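## Task

The rack's front face holds twelve drive blanks in three rows of four. Press each blank that protrudes fully home so it seats and latches, but leave the blank in the middle row, fourth from the left when facing the rack, untouched. The rack is loose on the table: tilting it beyond a slight amount is a failure, and it must finish in its original spot. Blanks held in only because the robot is still pressing them do not count.

## Robot and tools

Robot: two xArm7 seven-joint arms, left_arm and right_arm, each with a parallel gripper and a wrist camera (cam_left_wrist, cam_right_wrist, 896x504). Bases in the scene frame: left_arm at (+0.016, +0.427, 0) m, right_arm at (+0.001, -0.318, 0) m, both facing roughly +x. Scene frame: origin on the table top midway between the arms, +z up, +x out over the table, left_arm on the +y side. The arm names do not refer to image sides.

Gripper axes: fingers point along the gripper's +z and open and close along its y. The reported end_effector_position lies between the closed finger pads, about 2 cm short of the fingertips. For pushing, a closed gripper (opening -1) makes a compact poking tip.

Row format (used by execute_actions and move): one flat list of 14 numbers in [-1, 1]. The first seven are for left_arm: dx, dy, dz, rx, ry, rz, opening. The last seven are the same for right_arm. Both arms are always included. dx..rz are an offset, not a pose, given in that gripper's own axes and measured from the gripper's measured pose at the start of the action (for a move, from the pose in the most recent result that reported one). 1.0 means 0.6 m for translation or 180 degrees for rotation. rx, ry, rz form a single rotation vector. The opening is absolute: +1 is fully open (0.084 m), -1 is closed. An arm that should stay still gets zero offsets, or the offset back to where it should be.

execute_actions(actions): a list of actions. Each action has up to 15 rows, one per 1/30 s step, and the last row repeats until 15 steps are done. All rows of an action are offsets from the same start pose, not cumulative. An empty list only returns state and images. Per step, the command is clipped to within 70 mm and 16 degrees of the measured pose, so large offsets take several actions.

move(target, speed, blocking): target is one 14-number row as above, an offset from the last reported pose. Each gripper follows a straight path. speed is in m/s, from 0.002 to 0.5, default 0.25; turning is limited to twice that in rad/s. A path lasts 0.5 to 10 s. Moves do not slow for obstacles. Contacts hit harder at higher speed, and aiming further past the contact presses harder. With blocking=false, use wait or stop before sending any new motion. The result adds a move: line giving the ending (done, off_target, moving, held, fault), the limits that acted (paced = pose clipped, held = some steps blocked), and each gripper's remaining distance.

wait(seconds): runs 0 to 10 s with the last commands held. stop(): brakes a running move. zoom_image(camera, region=[x0,y0,x1,y1]): gives a closer view, at most 504x504 px. read_manual: returns the licence texts only. finished_scene(scene): ends scene 1 or 2 and cannot be undone. Only call it once every required blank is latched and the gripper has pulled back.

Results: the state line gives each gripper's position in m, quat_wxyz and velocities in the scene frame; the printed position may be off at long reach. Hand target lines show where the controller is driving. grip_measured is the finger opening on the command scale. A pose unreachable line means the clearance check changed or blocked that arm's command. Joint torques are raw drive outputs with offsets. MOTOR HOT appears from 65 °C; at 80 °C an OVER-TEMPERATURE FAULT brakes the arm. Camera calibration (K, distortion, T_world_to_cam) is given for projecting points; small errors exist.

Joint limits (rad): waist ±6.283, shoulder -2.059..2.094, upper arm roll ±6.283, elbow -0.192..3.927, forearm roll ±6.283, wrist pitch -1.693..3.142, wrist roll ±6.283. Load limits (N m): 45.5, 45.5, 27.3, 27.3, 27.3, 18.2, 18.2. Reaching one causes a TORQUE FAULT: the arm backs off, holds for 10 s, and the rest of the call is skipped.

Approach: locate the rack and the protruding blanks in the camera images. Work out from the rack's front which blank must be left alone. Approach each blank along its push direction with a closed gripper, slowly near contact, and press just far enough to latch. Then retract so nothing is being held in place. The rack is loose, so push gently and straight; hard or off-axis shoves can slide or tip it, and either arm may brace the rack lightly from the opposite side. Avoid arm-to-arm collisions, pressing hard, knocking anything off the table, and fast slams.

Each tool is called as name(argument=value, ...), one argument or row to a line, values as JSON.

## Session

execute_actions(
  actions=[],
)

Scene clock: 0.00 s.
left_arm: end_effector_position=(+0.0531, +0.1299, +0.3753) grip_measured=+1.00 end_effector_quat_wxyz=(+0.098, +0.871, +0.259, +0.406) end_effector_velocity=(-0.000, -0.000, +0.000) end_effector_angular_velocity=(+0.000, +0.001, -0.001) | right_arm: end_effector_position=(+0.3643, -0.3115, +0.2663) grip_measured=+1.00 end_effector_quat_wxyz=(-0.563, -0.010, +0.728, +0.391) end_effector_velocity=(+0.000, +0.000, +0.000) end_effector_angular_velocity=(+0.000, -0.000, +0.001)
Joint positions: left_arm=[-0.725 -0.941 -0.885  0.875  0.177  1.453 -1.976  0.084] | right_arm=[-0.01   0.802 -0.488  1.838  0.618  2.626  2.734  0.084]
Joint velocities: left_arm=[-0.001  0.001  0.001  0.    -0.    -0.     0.     0.   ] | right_arm=[ 0.     0.     0.001  0.001 -0.     0.     0.     0.   ]
Joint torques (N m, as the arm reports them, + toward a larger angle): no reading
Motor temperatures (°C, as the motors report them): left_arm=[37 35 37 39 40 41 35] | right_arm=[37 40 36 37 37 39 39]
Hand target (left_arm): +0.053, +0.130, +0.375; +0.098, +0.871, +0.259, +0.406
Hand target (right_arm): +0.364, -0.312, +0.266; -0.563, -0.010, +0.728, +0.391
camera_calibration (this result's frames):
cam_left_wrist: T_world_to_cam=[[0.397889, -0.830541, 0.389726, -0.0229906], [-0.526633, -0.554608, -0.644257, 0.410269], [0.751227, 0.0511003, -0.658062, 0.32903], [0, 0, 0, 1]] pos_world=[-0.0219675, 0.19163, 0.489801]
cam_right_wrist: T_world_to_cam=[[0.423724, 0.695158, 0.5807, -0.0571198], [0.377597, 0.447174, -0.810837, 0.285597], [-0.823334, 0.562842, -0.0730112, 0.624456], [0, 0, 0, 1]] pos_world=[0.430498, -0.439474, 0.310335]

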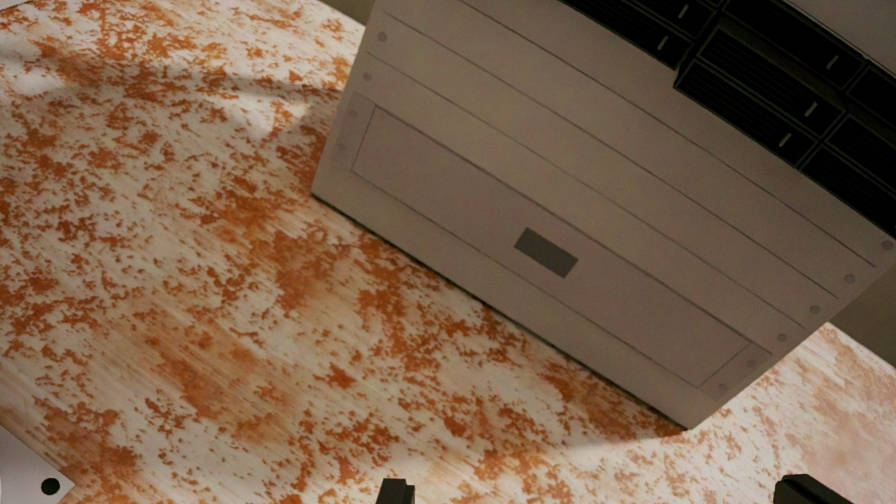

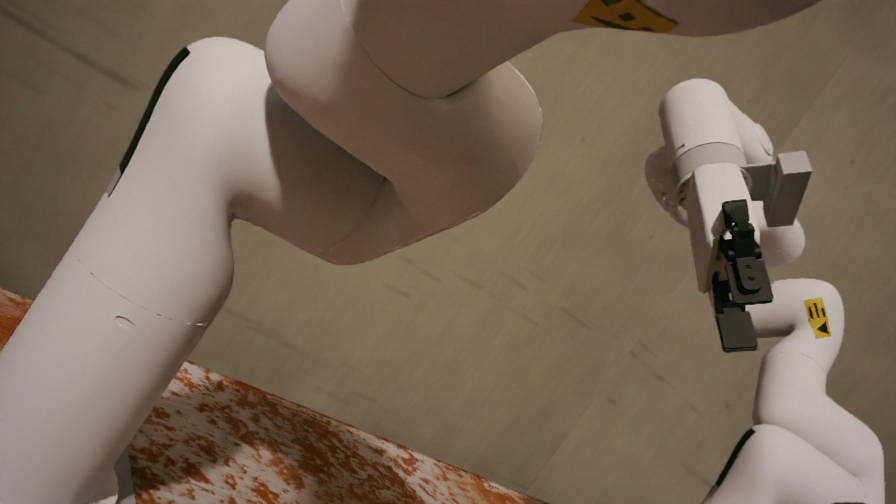

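move(
  target=[0.0927,0.3878,0.4852,-0.3054,0.1739,-0.2996,-1, 0.063,0.424,-0.143,-0.2921,-0.0747,0.1918,1],
  speed=0.25,
)

Scene clock: 4.33 s.
left_arm: end_effector_position=(+0.3886, -0.0277, +0.3090) grip_measured=-1.00 end_effector_quat_wxyz=(+0.566, +0.398, +0.412, +0.593) end_effector_velocity=(+0.003, +0.002, -0.001) end_effector_angular_velocity=(+0.001, -0.003, +0.007) | right_arm: end_effector_position=(+0.5295, -0.2006, +0.4500) grip_measured=+1.00 end_effector_quat_wxyz=(+0.512, -0.488, -0.511, -0.489) end_effector_velocity=(+0.000, +0.000, +0.001) end_effector_angular_velocity=(-0.000, -0.001, -0.002)
Joint positions: left_arm=[ 0.705 -1.771 -1.51   0.985  0.446  0.369 -3.632  0.   ] | right_arm=[ 0.198  0.389 -0.681  1.527  1.638  2.063  4.323  0.084]
Joint velocities: left_arm=[ 0.008 -0.004 -0.003  0.004 -0.001  0.005 -0.003  0.   ] | right_arm=[ 0.001 -0.003 -0.     0.     0.    -0.003  0.002 -0.   ]
Joint torques (N m, as the arm reports them, + toward a larger angle): left_arm=[ 2.   13.83 19.02 -3.13 -1.11  1.07 -0.42] | right_arm=[ -1.26 -14.92  -3.27  21.03   2.58   0.44   0.9 ]
Motor temperatures (°C, as the motors report them): left_arm=[37 36 38 40 40 41 35] | right_arm=[37 40 36 38 37 39 39]
Hand target (left_arm): +0.389, -0.028, +0.309; +0.566, +0.398, +0.412, +0.593
Hand target (right_arm): +0.529, -0.201, +0.450; +0.512, -0.487, -0.511, -0.489
Off the commanded pose (left_arm): 0.003 m, 0 deg.
Off the commanded pose (right_arm): 0.001 m, 0 deg.
move: done
camera_calibration (this result's frames):
cam_left_wrist: T_world_to_cam=[[-0.330302, 0.00944745, 0.943828, -0.126464], [0.0312081, -0.999294, 0.0209242, 0.0222278], [0.943359, 0.0363664, 0.329774, -0.338864], [0, 0, 0, 1]] pos_world=[0.277205, 0.0357302, 0.230644]
cam_right_wrist: T_world_to_cam=[[0.998727, 0.0504356, 0.000602136, -0.483613], [0.00117685, -0.0113662, -0.999935, 0.515078], [-0.0504254, 0.998663, -0.011411, 0.361932], [0, 0, 0, 1]] pos_world=[0.500642, -0.331203, 0.519465]

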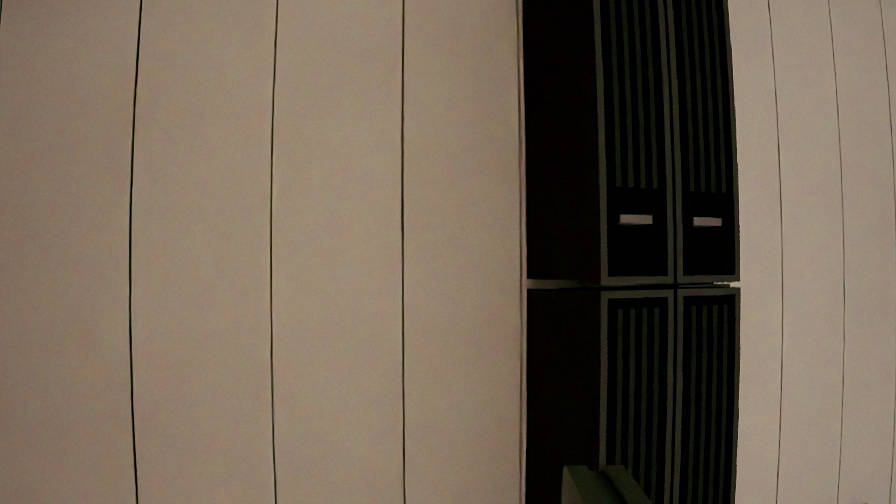

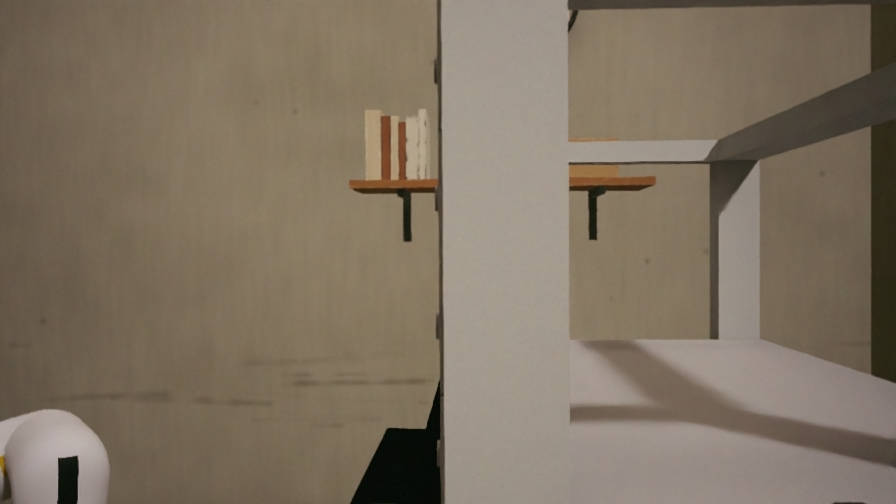

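move(
  target=[0,0.0385,0.0406,0,-0.012,-0.0044,-1, 0.0833,-0.032,0.191,-0.0139,0,0,1],
  speed=0.1,
)

Scene clock: 6.43 s.
left_arm: end_effector_position=(+0.4034, -0.0273, +0.3389) grip_measured=-1.00 end_effector_quat_wxyz=(+0.578, +0.406, +0.403, +0.581) end_effector_velocity=(+0.001, +0.000, +0.001) end_effector_angular_velocity=(+0.001, -0.000, +0.000) | right_arm: end_effector_position=(+0.5052, -0.0878, +0.4999) grip_measured=+1.00 end_effector_quat_wxyz=(+0.501, -0.499, -0.500, -0.500) end_effector_velocity=(+0.001, +0.000, +0.001) end_effector_angular_velocity=(-0.001, +0.000, -0.006)
Joint positions: left_arm=[ 0.759 -1.769 -1.432  0.969  0.474  0.248 -3.633  0.   ] | right_arm=[ 0.455  0.129 -0.607  1.369  1.614  1.684  4.404  0.084]
Joint velocities: left_arm=[ 0.002 -0.     0.001 -0.001  0.001 -0.002  0.     0.   ] | right_arm=[ 0.002 -0.004  0.001 -0.002  0.    -0.01   0.002  0.   ]
Joint torques (N m, as the arm reports them, + toward a larger angle): left_arm=[ 2.06 14.09 18.87 -2.81 -1.23  1.17 -0.25] | right_arm=[ -0.95 -12.02  -1.58  22.83   2.3    0.26   0.91]
Motor temperatures (°C, as the motors report them): left_arm=[37 36 39 40 40 41 35] | right_arm=[37 40 36 38 37 39 39]
Hand target (left_arm): +0.403, -0.027, +0.339; +0.578, +0.406, +0.404, +0.581
Hand target (right_arm): +0.505, -0.087, +0.500; +0.502, -0.499, -0.500, -0.500
Off the commanded pose (left_arm): 0.000 m, 0 deg.
Off the commanded pose (right_arm): 0.001 m, 0 deg.
move: done
camera_calibration (this result's frames):
cam_left_wrist: T_world_to_cam=[[-0.329448, 0.0222592, 0.943911, -0.149797], [-0.00899204, -0.999751, 0.0204375, 0.0378934], [0.944131, -0.00175459, 0.329566, -0.364014], [0, 0, 0, 1]] pos_world=[0.294668, 0.0405797, 0.260588]
cam_right_wrist: T_world_to_cam=[[0.999983, 0.00586746, -0.000322408, -0.469228], [-0.000258795, -0.0108392, -0.999941, 0.566979], [-0.00587061, 0.999924, -0.0108375, 0.225931], [0, 0, 0, 1]] pos_world=[0.470693, -0.217015, 0.569242]

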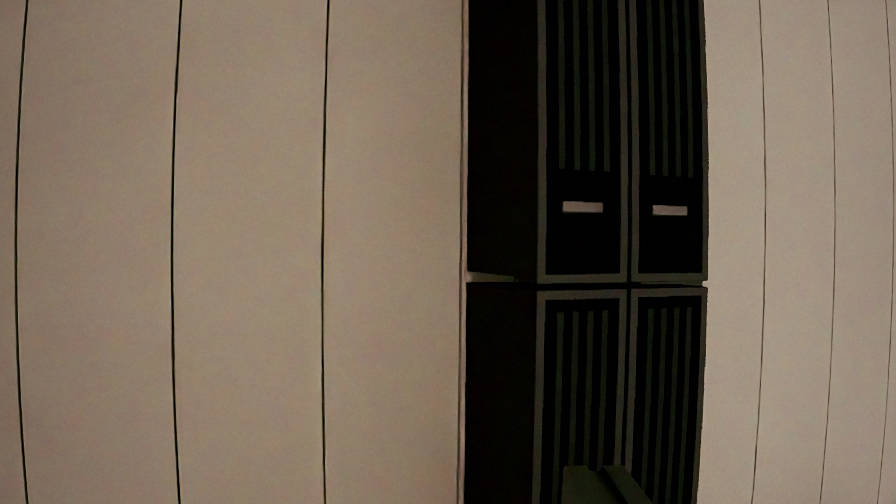

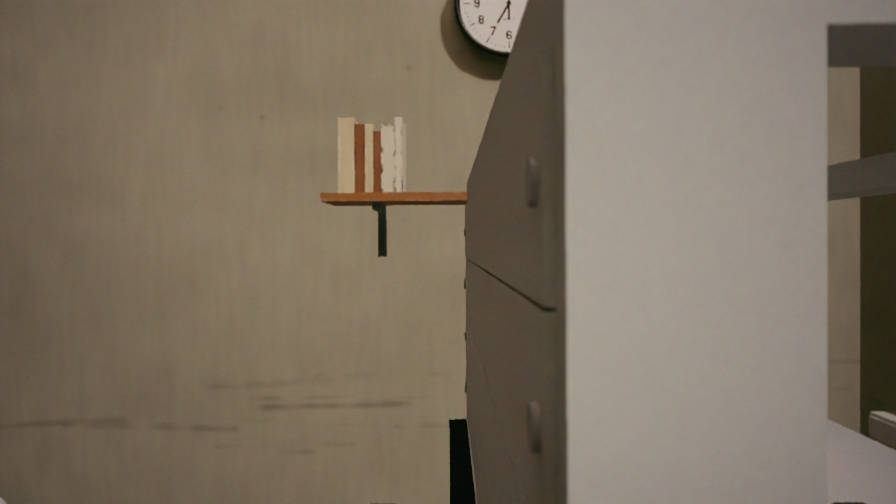

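move(
  target=[0,-0.0257,0.0705,0,0,0,-1, 0,-0.025,0,0,0,0,1],
  speed=0.02,
)

Scene clock: 9.03 s.
left_arm: end_effector_position=(+0.4484, -0.0271, +0.3386) grip_measured=-1.00 end_effector_quat_wxyz=(+0.578, +0.406, +0.403, +0.582) end_effector_velocity=(+0.002, +0.001, -0.001) end_effector_angular_velocity=(+0.002, +0.001, +0.002) | right_arm: end_effector_position=(+0.4903, -0.0879, +0.4999) grip_measured=+1.00 end_effector_quat_wxyz=(+0.501, -0.499, -0.500, -0.500) end_effector_velocity=(+0.000, -0.000, -0.000) end_effector_angular_velocity=(-0.000, +0.001, -0.002)
Joint positions: left_arm=[ 0.905 -1.795 -1.403  1.042  0.468  0.18  -3.669  0.   ] | right_arm=[ 0.47   0.069 -0.602  1.31   1.586  1.657  4.394  0.084]
Joint velocities: left_arm=[ 0.005 -0.001 -0.     0.001  0.001 -0.001 -0.001  0.   ] | right_arm=[ 0.    -0.001 -0.    -0.002 -0.    -0.002 -0.    -0.   ]
Joint torques (N m, as the arm reports them, + toward a larger angle): left_arm=[ 5.27 15.72 17.71 -4.22 -1.18  1.24 -0.32] | right_arm=[ -0.76 -10.7   -1.1   23.05   2.27   0.51   1.  ]
Motor temperatures (°C, as the motors report them): left_arm=[37 36 39 40 40 41 35] | right_arm=[37 40 36 39 37 39 39]
Hand target (left_arm): +0.448, -0.027, +0.339; +0.578, +0.407, +0.403, +0.582
Hand target (right_arm): +0.490, -0.088, +0.500; +0.501, -0.499, -0.500, -0.500
Off the commanded pose (left_arm): 0.000 m, 0 deg.
Off the commanded pose (right_arm): 0.000 m, 0 deg.
move: done
camera_calibration (this result's frames):
cam_left_wrist: T_world_to_cam=[[-0.329304, 0.0216132, 0.943976, -0.134853], [-0.0089296, -0.999765, 0.0197755, 0.038663], [0.944182, -0.00191718, 0.32942, -0.406355], [0, 0, 0, 1]] pos_world=[0.339611, 0.0407895, 0.260395]
cam_right_wrist: T_world_to_cam=[[0.999983, 0.00582654, -0.000402062, -0.45425], [-0.000339481, -0.0107378, -0.999942, 0.567016], [-0.00583052, 0.999925, -0.0107356, 0.225822], [0, 0, 0, 1]] pos_world=[0.455751, -0.21707, 0.569225]

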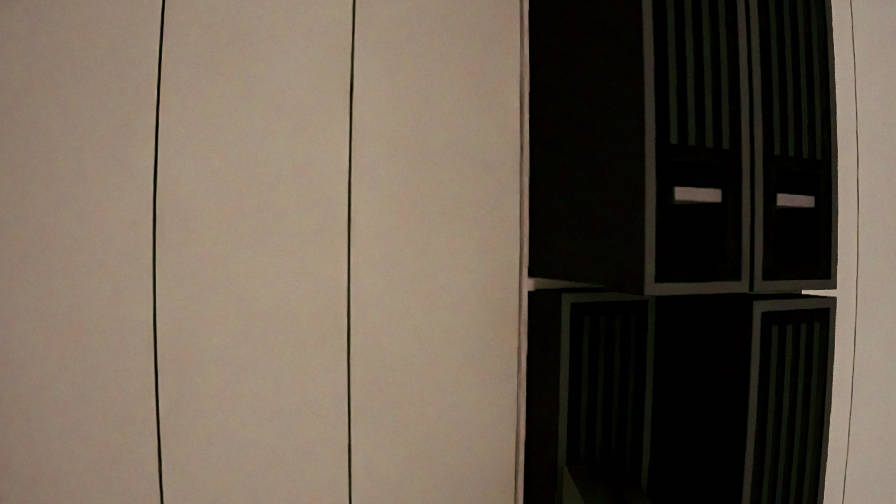

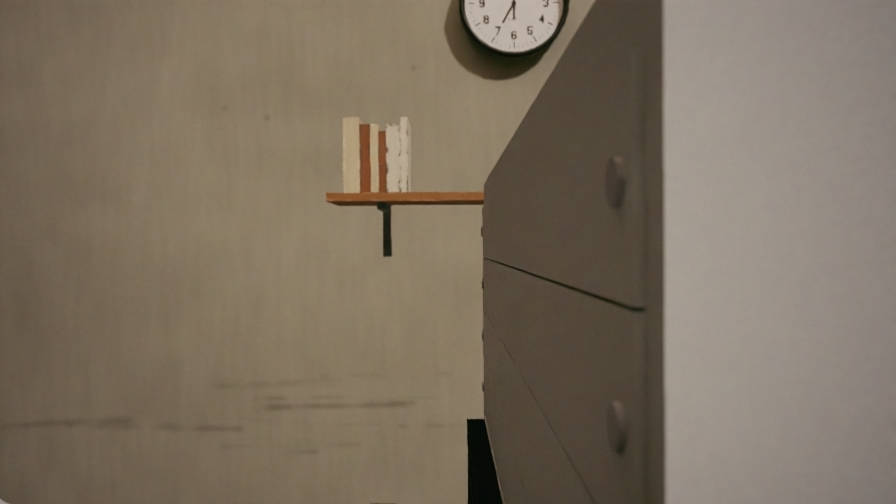

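move(
  target=[0,-0.002,0.0055,0,0,0,-1, 0,0,0,0,0,0,1],
  speed=0.005,
)

Scene clock: 10.03 s.
left_arm: end_effector_position=(+0.4515, -0.0272, +0.3387) grip_measured=-1.00 end_effector_quat_wxyz=(+0.578, +0.406, +0.403, +0.582) end_effector_velocity=(+0.001, +0.000, -0.001) end_effector_angular_velocity=(-0.000, +0.001, -0.000) | right_arm: end_effector_position=(+0.4903, -0.0879, +0.4999) grip_measured=+1.00 end_effector_quat_wxyz=(+0.501, -0.499, -0.500, -0.500) end_effector_velocity=(+0.000, -0.000, -0.000) end_effector_angular_velocity=(-0.000, -0.000, -0.001)
Joint positions: left_arm=[ 0.915 -1.797 -1.401  1.048  0.467  0.176 -3.671  0.   ] | right_arm=[ 0.47   0.069 -0.602  1.31   1.586  1.657  4.394  0.084]
Joint velocities: left_arm=[ 0.001 -0.    -0.001  0.    -0.001 -0.001 -0.001  0.   ] | right_arm=[ 0.001  0.    -0.001 -0.     0.    -0.001 -0.    -0.   ]
Joint torques (N m, as the arm reports them, + toward a larger angle): left_arm=[ 8.79 15.59 17.54 -3.63 -1.34  0.96 -0.48] | right_arm=[ -0.77 -11.09  -1.02  23.14   2.15   0.31   1.01]
Motor temperatures (°C, as the motors report them): left_arm=[37 36 40 40 40 41 35] | right_arm=[37 40 36 39 37 39 39]
Hand target (left_arm): +0.452, -0.027, +0.339; +0.578, +0.406, +0.403, +0.582
Hand target (right_arm): +0.490, -0.088, +0.500; +0.501, -0.499, -0.500, -0.500
Off the commanded pose (left_arm): 0.000 m, 0 deg.
Off the commanded pose (right_arm): 0.000 m, 0 deg.
move: done
camera_calibration (this result's frames):
cam_left_wrist: T_world_to_cam=[[-0.329538, 0.0216803, 0.943893, -0.133721], [-0.00921383, -0.999763, 0.0197468, 0.0387134], [0.944097, -0.00218956, 0.32966, -0.409366], [0, 0, 0, 1]] pos_world=[0.342772, 0.040707, 0.260405]
cam_right_wrist: T_world_to_cam=[[0.999983, 0.00582633, -0.000402607, -0.454249], [-0.000340025, -0.0107381, -0.999942, 0.567016], [-0.00583032, 0.999925, -0.010736, 0.225822], [0, 0, 0, 1]] pos_world=[0.455751, -0.21707, 0.569225]

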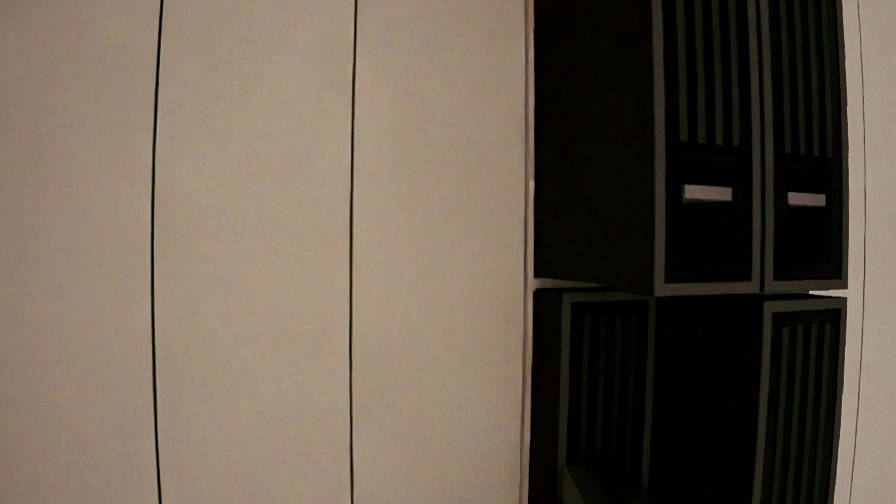

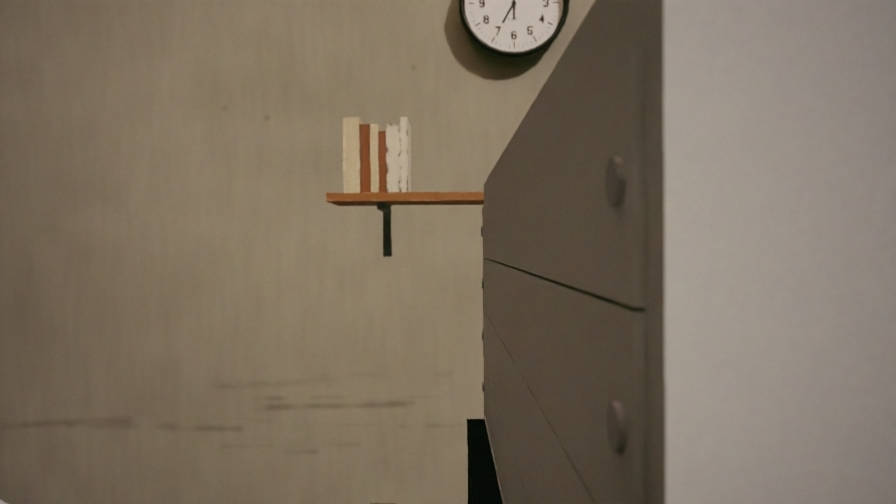

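move(
  target=[0,-0.0006,0.0017,0,0,0,-1, 0,0,0,0,0,0,1],
  speed=0.004,
)

move(
  target=[0,0.0274,-0.0752,0,0,0,-1, 0,0,0,0,0,0,1],
  speed=0.08,
)

move(
  target=[0.18,0.003,0.001,0,0,0,-1, 0,0,0,0,0,0,1],
  speed=0.1,
)

Scene clock: 10.87 s.
left_arm: end_effector_position=(+0.4520, -0.0279, +0.3388) grip_measured=-1.00 end_effector_quat_wxyz=(+0.578, +0.407, +0.403, +0.581) end_effector_velocity=(-0.000, -0.000, +0.001) end_effector_angular_velocity=(-0.001, -0.001, -0.001) | right_arm: end_effector_position=(+0.4903, -0.0879, +0.4999) grip_measured=+1.00 end_effector_quat_wxyz=(+0.501, -0.499, -0.500, -0.500) end_effector_velocity=(-0.000, +0.001, -0.000) end_effector_angular_velocity=(-0.000, +0.001, +0.001)
Joint positions: left_arm=[ 0.918 -1.798 -1.4    1.05   0.467  0.175 -3.672  0.   ] | right_arm=[ 0.47   0.069 -0.602  1.31   1.586  1.657  4.394  0.084]
Joint velocities: left_arm=[ 0.    -0.     0.001  0.001 -0.    -0.    -0.     0.   ] | right_arm=[ 0.002  0.    -0.    -0.    -0.    -0.     0.    -0.   ]
Joint torques (N m, as the arm reports them, + toward a larger angle): left_arm=[15.24 16.27 16.75 -4.28 -1.36  0.86 -0.49] | right_arm=[ -1.3  -10.72  -1.17  23.2    2.46   0.27   0.94]
Motor temperatures (°C, as the motors report them): left_arm=[37 36 40 40 40 41 35] | right_arm=[37 40 36 39 37 39 39]
Hand target (left_arm): +0.453, -0.027, +0.339; +0.578, +0.406, +0.403, +0.582
Hand target (right_arm): +0.490, -0.088, +0.500; +0.501, -0.499, -0.500, -0.500
Off the commanded pose (left_arm): 0.001 m, 0 deg.
Off the commanded pose (right_arm): 0.000 m, 0 deg.
move: done
camera_calibration (this result's frames):
cam_left_wrist: T_world_to_cam=[[-0.329805, 0.0221447, 0.943789, -0.13354], [-0.0105976, -0.999749, 0.0197544, 0.0386984], [0.94399, -0.00348675, 0.329957, -0.409962], [0, 0, 0, 1]] pos_world=[0.343368, 0.0402164, 0.260539]
cam_right_wrist: T_world_to_cam=[[0.999983, 0.00582642, -0.000402178, -0.454249], [-0.000339596, -0.0107379, -0.999942, 0.567016], [-0.0058304, 0.999925, -0.0107358, 0.225822], [0, 0, 0, 1]] pos_world=[0.455751, -0.21707, 0.569225]

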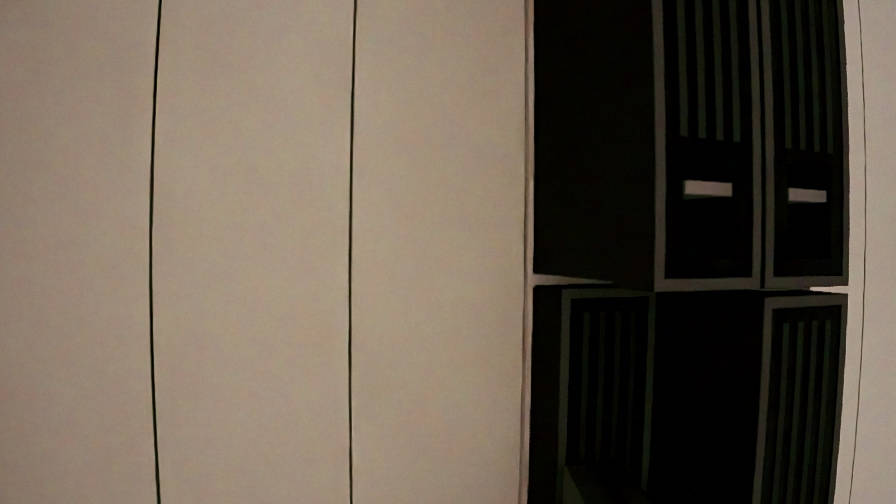

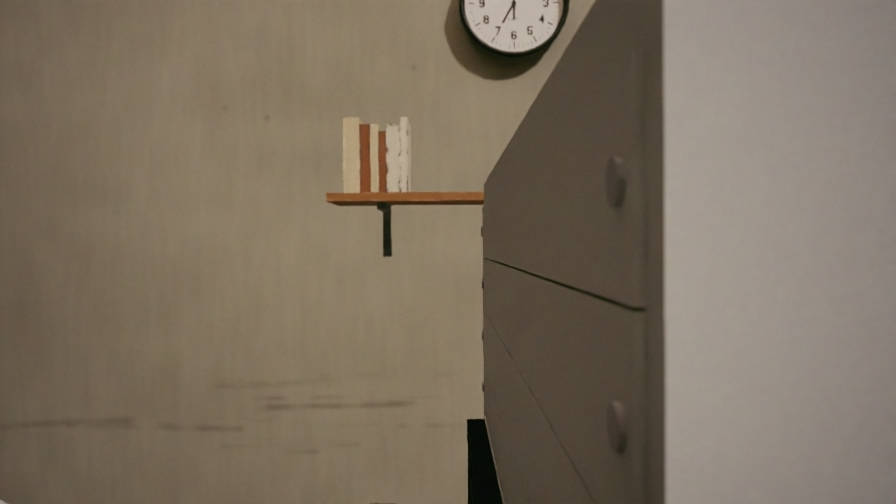

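Scene clock: 11.83 s.
left_arm: end_effector_position=(+0.4043, -0.0276, +0.3391) grip_measured=-1.00 end_effector_quat_wxyz=(+0.578, +0.406, +0.403, +0.581) end_effector_velocity=(-0.001, +0.000, +0.000) end_effector_angular_velocity=(+0.000, +0.000, +0.001) | right_arm: end_effector_position=(+0.4903, -0.0879, +0.4999) grip_measured=+1.00 end_effector_quat_wxyz=(+0.501, -0.499, -0.500, -0.500) end_effector_velocity=(+0.001, -0.001, +0.000) end_effector_angular_velocity=(-0.000, -0.000, -0.002)
Joint positions: left_arm=[ 0.762 -1.771 -1.431  0.971  0.474  0.246 -3.634  0.   ] | right_arm=[ 0.47   0.069 -0.602  1.31   1.586  1.657  4.394  0.084]
Joint velocities: left_arm=[-0.003  0.001 -0.001 -0.002  0.     0.003  0.002  0.   ] | right_arm=[-0.001  0.    -0.     0.    -0.    -0.    -0.     0.   ]
Joint torques (N m, as the arm reports them, + toward a larger angle): left_arm=[ 2.09 14.16 18.76 -2.68 -1.3   1.23 -0.36] | right_arm=[ -1.   -11.22  -1.04  23.16   2.22   0.36   1.08]
Motor temperatures (°C, as the motors report them): left_arm=[37 36 40 40 40 41 35] | right_arm=[37 40 36 39 37 39 39]
Hand target (left_arm): +0.404, -0.028, +0.339; +0.579, +0.406, +0.403, +0.581
Hand target (right_arm): +0.490, -0.088, +0.500; +0.501, -0.499, -0.500, -0.500
Off the commanded pose (left_arm): 0.001 m, 0 deg.
Off the commanded pose (right_arm): 0.000 m, 0 deg.
move: done
camera_calibration (this result's frames):
cam_left_wrist: T_world_to_cam=[[-0.330024, 0.0225557, 0.943703, -0.149352], [-0.00978033, -0.999743, 0.0204749, 0.0378989], [0.943922, -0.00247254, 0.330159, -0.365079], [0, 0, 0, 1]] pos_world=[0.295687, 0.0403552, 0.260703]
cam_right_wrist: T_world_to_cam=[[0.999983, 0.00582657, -0.000402173, -0.454249], [-0.000339591, -0.0107378, -0.999942, 0.567016], [-0.00583055, 0.999925, -0.0107356, 0.225822], [0, 0, 0, 1]] pos_world=[0.455751, -0.21707, 0.569225]

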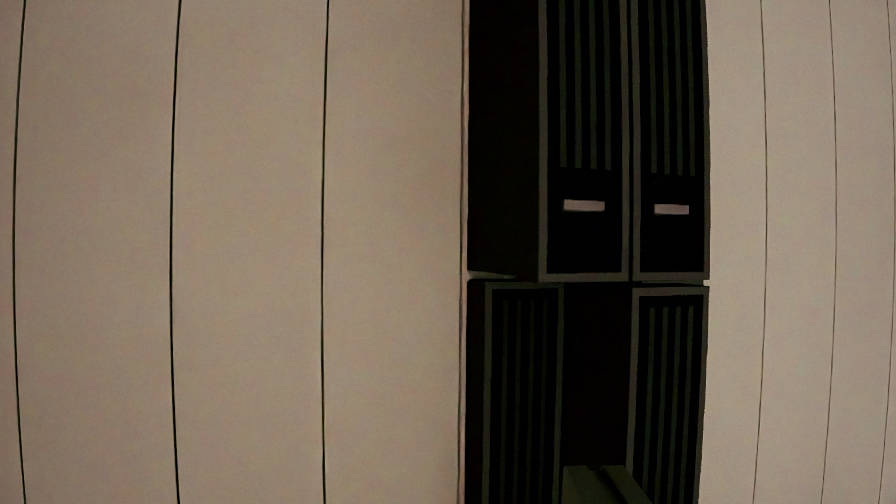

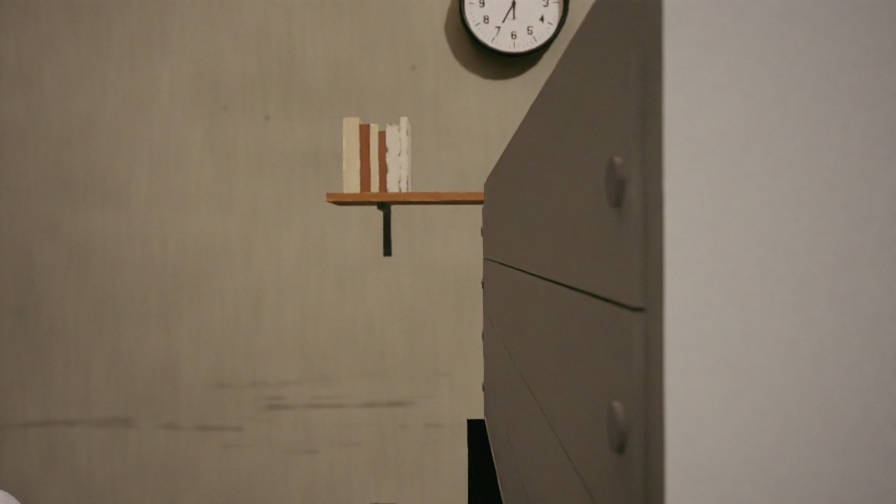

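Scene clock: 13.30 s.
left_arm: end_effector_position=(+0.4038, +0.0798, +0.3416) grip_measured=-1.00 end_effector_quat_wxyz=(+0.579, +0.406, +0.403, +0.581) end_effector_velocity=(+0.000, +0.003, +0.000) end_effector_angular_velocity=(-0.001, -0.001, +0.001) | right_arm: end_effector_position=(+0.4903, -0.0879, +0.4999) grip_measured=+1.00 end_effector_quat_wxyz=(+0.501, -0.499, -0.500, -0.500) end_effector_velocity=(-0.000, +0.000, +0.000) end_effector_angular_velocity=(+0.000, -0.000, -0.000)
Joint positions: left_arm=[ 0.66  -1.91  -1.412  0.607  0.512 -0.027 -3.728  0.   ] | right_arm=[ 0.47   0.069 -0.602  1.31   1.586  1.657  4.394  0.084]
Joint velocities: left_arm=[-0.001 -0.004  0.001 -0.007  0.    -0.006 -0.002  0.   ] | right_arm=[ 0. -0.  0.  0.  0. -0.  0. -0.]
Joint torques (N m, as the arm reports them, + toward a larger angle): left_arm=[ 2.13  9.91 15.57 -3.09 -1.63  1.36 -0.32] | right_arm=[ -1.23 -10.88  -0.87  22.83   2.25   0.23   0.93]
Motor temperatures (°C, as the motors report them): left_arm=[37 36 40 39 40 41 35] | right_arm=[37 40 36 40 37 39 39]
Hand target (left_arm): +0.404, +0.080, +0.342; +0.578, +0.406, +0.403, +0.581
Hand target (right_arm): +0.490, -0.088, +0.500; +0.501, -0.499, -0.500, -0.500
Off the commanded pose (left_arm): 0.001 m, 0 deg.
Off the commanded pose (right_arm): 0.000 m, 0 deg.
move: done
camera_calibration (this result's frames):
cam_left_wrist: T_world_to_cam=[[-0.329668, 0.0229309, 0.943819, -0.154545], [-0.0105619, -0.999732, 0.0206002, 0.145452], [0.944038, -0.0031773, 0.329821, -0.365082], [0, 0, 0, 1]] pos_world=[0.295239, 0.147797, 0.263278]
cam_right_wrist: T_world_to_cam=[[0.999983, 0.00582669, -0.000402299, -0.454249], [-0.000339717, -0.0107375, -0.999942, 0.567016], [-0.00583068, 0.999925, -0.0107354, 0.225822], [0, 0, 0, 1]] pos_world=[0.455751, -0.21707, 0.569225]

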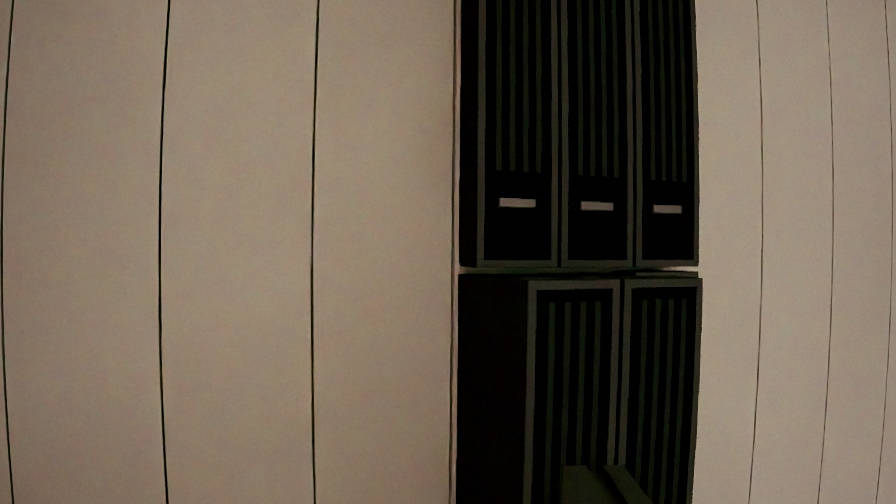

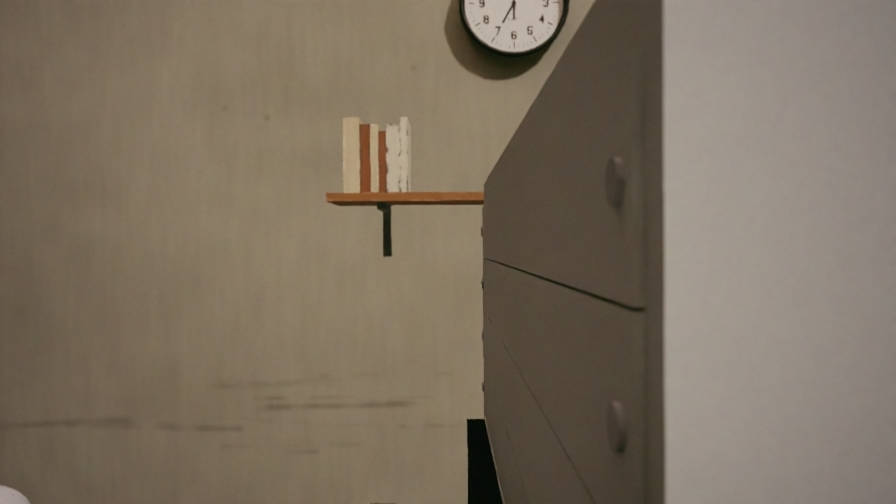

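move(
  target=[0,-0.0257,0.0705,0,0,0,-1, 0,0,0,0,0,0,1],
  speed=0.025,
)

Scene clock: 15.47 s.
left_arm: end_effector_position=(+0.4488, +0.0798, +0.3413) grip_measured=-1.00 end_effector_quat_wxyz=(+0.578, +0.407, +0.403, +0.581) end_effector_velocity=(+0.001, -0.000, -0.001) end_effector_angular_velocity=(+0.000, +0.001, +0.000) | right_arm: end_effector_position=(+0.4903, -0.0879, +0.4999) grip_measured=+1.00 end_effector_quat_wxyz=(+0.501, -0.499, -0.500, -0.500) end_effector_velocity=(+0.000, -0.000, -0.000) end_effector_angular_velocity=(-0.000, -0.000, -0.000)
Joint positions: left_arm=[ 0.845 -1.96  -1.375  0.69   0.476 -0.118 -3.763  0.   ] | right_arm=[ 0.47   0.069 -0.602  1.31   1.586  1.657  4.394  0.084]
Joint velocities: left_arm=[ 0.004  0.    -0.     0.002 -0.001 -0.002 -0.     0.   ] | right_arm=[ 0.     0.    -0.001  0.    -0.     0.    -0.    -0.   ]
Joint torques (N m, as the arm reports them, + toward a larger angle): left_arm=[ 3.77 11.24 14.97 -3.8  -1.42  1.21 -0.37] | right_arm=[ -1.54 -10.88  -1.    22.73   2.31   0.54   0.97]
Motor temperatures (°C, as the motors report them): left_arm=[37 36 40 39 40 41 35] | right_arm=[37 40 36 40 37 39 39]
Hand target (left_arm): +0.449, +0.080, +0.341; +0.578, +0.407, +0.403, +0.581
Hand target (right_arm): +0.490, -0.088, +0.500; +0.501, -0.499, -0.500, -0.500
Off the commanded pose (left_arm): 0.000 m, 0 deg.
Off the commanded pose (right_arm): 0.000 m, 0 deg.
move: done
camera_calibration (this result's frames):
cam_left_wrist: T_world_to_cam=[[-0.329359, 0.0220497, 0.943947, -0.139523], [-0.0105414, -0.999751, 0.0196751, 0.146305], [0.944146, -0.00347034, 0.329509, -0.407368], [0, 0, 0, 1]] pos_world=[0.340204, 0.147931, 0.263055]
cam_right_wrist: T_world_to_cam=[[0.999983, 0.00582671, -0.00040219, -0.454249], [-0.000339608, -0.0107376, -0.999942, 0.567016], [-0.0058307, 0.999925, -0.0107355, 0.225822], [0, 0, 0, 1]] pos_world=[0.455751, -0.21707, 0.569225]

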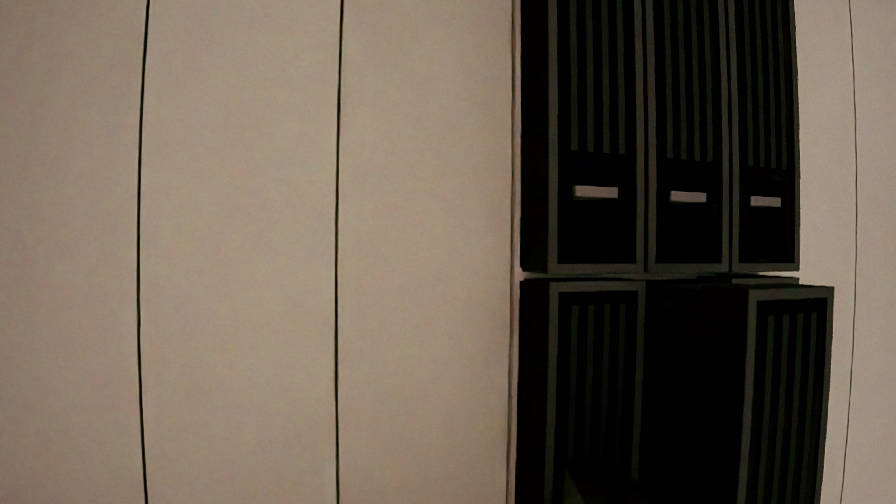

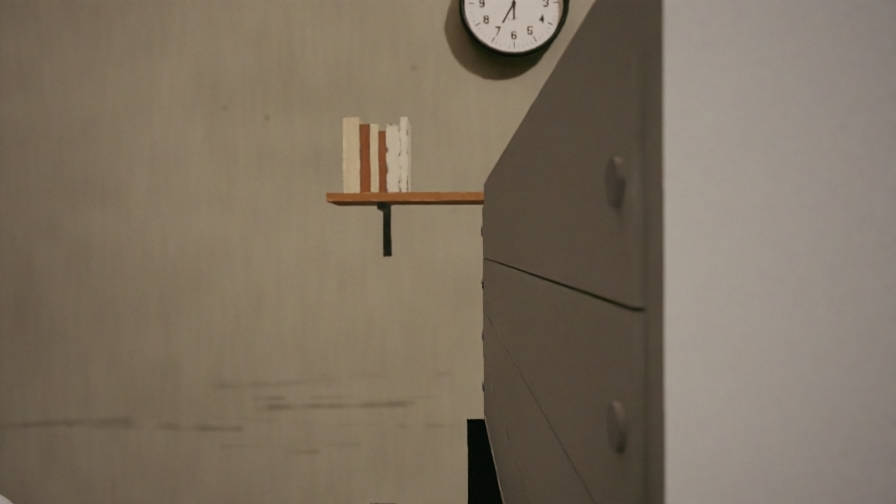

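move(
  target=[0,-0.0011,0.0031,0,0,0,-1, 0,0,0,0,0,0,1],
  speed=0.004,
)

Scene clock: 16.23 s.
left_arm: end_effector_position=(+0.4504, +0.0797, +0.3414) grip_measured=-1.00 end_effector_quat_wxyz=(+0.579, +0.407, +0.403, +0.581) end_effector_velocity=(+0.001, +0.000, -0.001) end_effector_angular_velocity=(+0.003, +0.001, +0.002) | right_arm: end_effector_position=(+0.4903, -0.0879, +0.4999) grip_measured=+1.00 end_effector_quat_wxyz=(+0.501, -0.499, -0.500, -0.500) end_effector_velocity=(+0.000, -0.001, -0.000) end_effector_angular_velocity=(-0.000, +0.001, -0.002)
Joint positions: left_arm=[ 0.852 -1.962 -1.374  0.693  0.475 -0.122 -3.764  0.   ] | right_arm=[ 0.47   0.069 -0.602  1.31   1.586  1.657  4.394  0.084]
Joint velocities: left_arm=[ 0.003 -0.    -0.001  0.002  0.001 -0.001  0.     0.   ] | right_arm=[-0.001 -0.    -0.    -0.001 -0.    -0.001 -0.    -0.   ]
Joint torques (N m, as the arm reports them, + toward a larger angle): left_arm=[ 9.13 11.36 14.97 -2.48 -1.91  1.06 -0.41] | right_arm=[ -0.92 -11.18  -1.33  23.04   2.11   0.38   1.  ]
Motor temperatures (°C, as the motors report them): left_arm=[37 36 41 39 40 41 35] | right_arm=[37 40 36 40 37 39 39]
Hand target (left_arm): +0.451, +0.080, +0.341; +0.578, +0.407, +0.403, +0.581
Hand target (right_arm): +0.490, -0.088, +0.500; +0.501, -0.499, -0.500, -0.500
Off the commanded pose (left_arm): 0.000 m, 0 deg.
Off the commanded pose (right_arm): 0.000 m, 0 deg.
move: done
camera_calibration (this result's frames):
cam_left_wrist: T_world_to_cam=[[-0.32951, 0.0222427, 0.94389, -0.139035], [-0.0111281, -0.999745, 0.0196742, 0.146456], [0.944087, -0.00402087, 0.329673, -0.408836], [0, 0, 0, 1]] pos_world=[0.341793, 0.147867, 0.263134]
cam_right_wrist: T_world_to_cam=[[0.999983, 0.00582663, -0.000402215, -0.454249], [-0.000339633, -0.0107377, -0.999942, 0.567016], [-0.00583062, 0.999925, -0.0107355, 0.225822], [0, 0, 0, 1]] pos_world=[0.455751, -0.21707, 0.569225]

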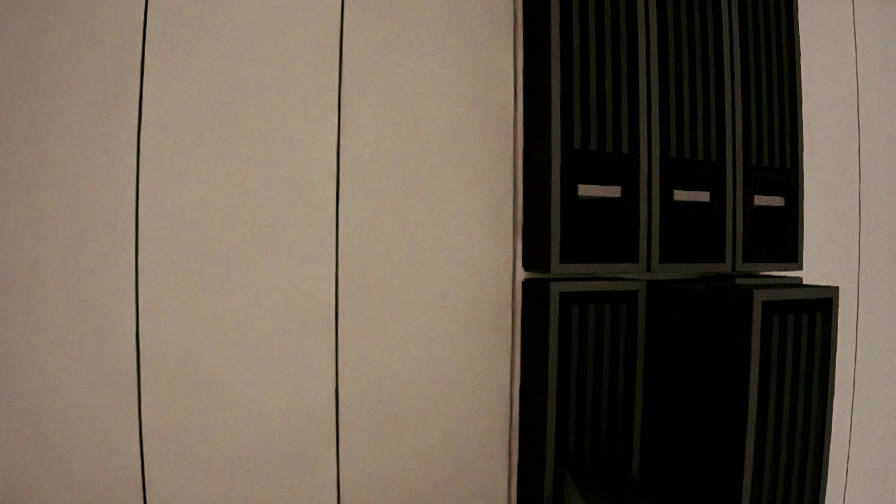

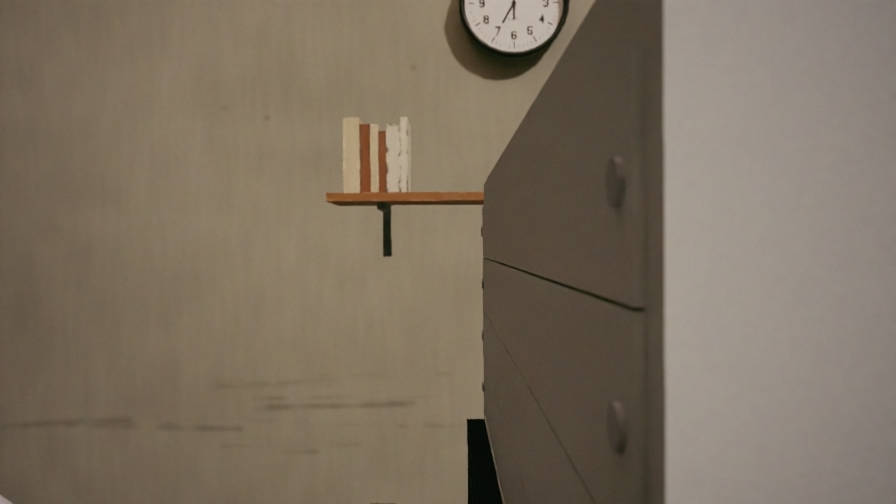

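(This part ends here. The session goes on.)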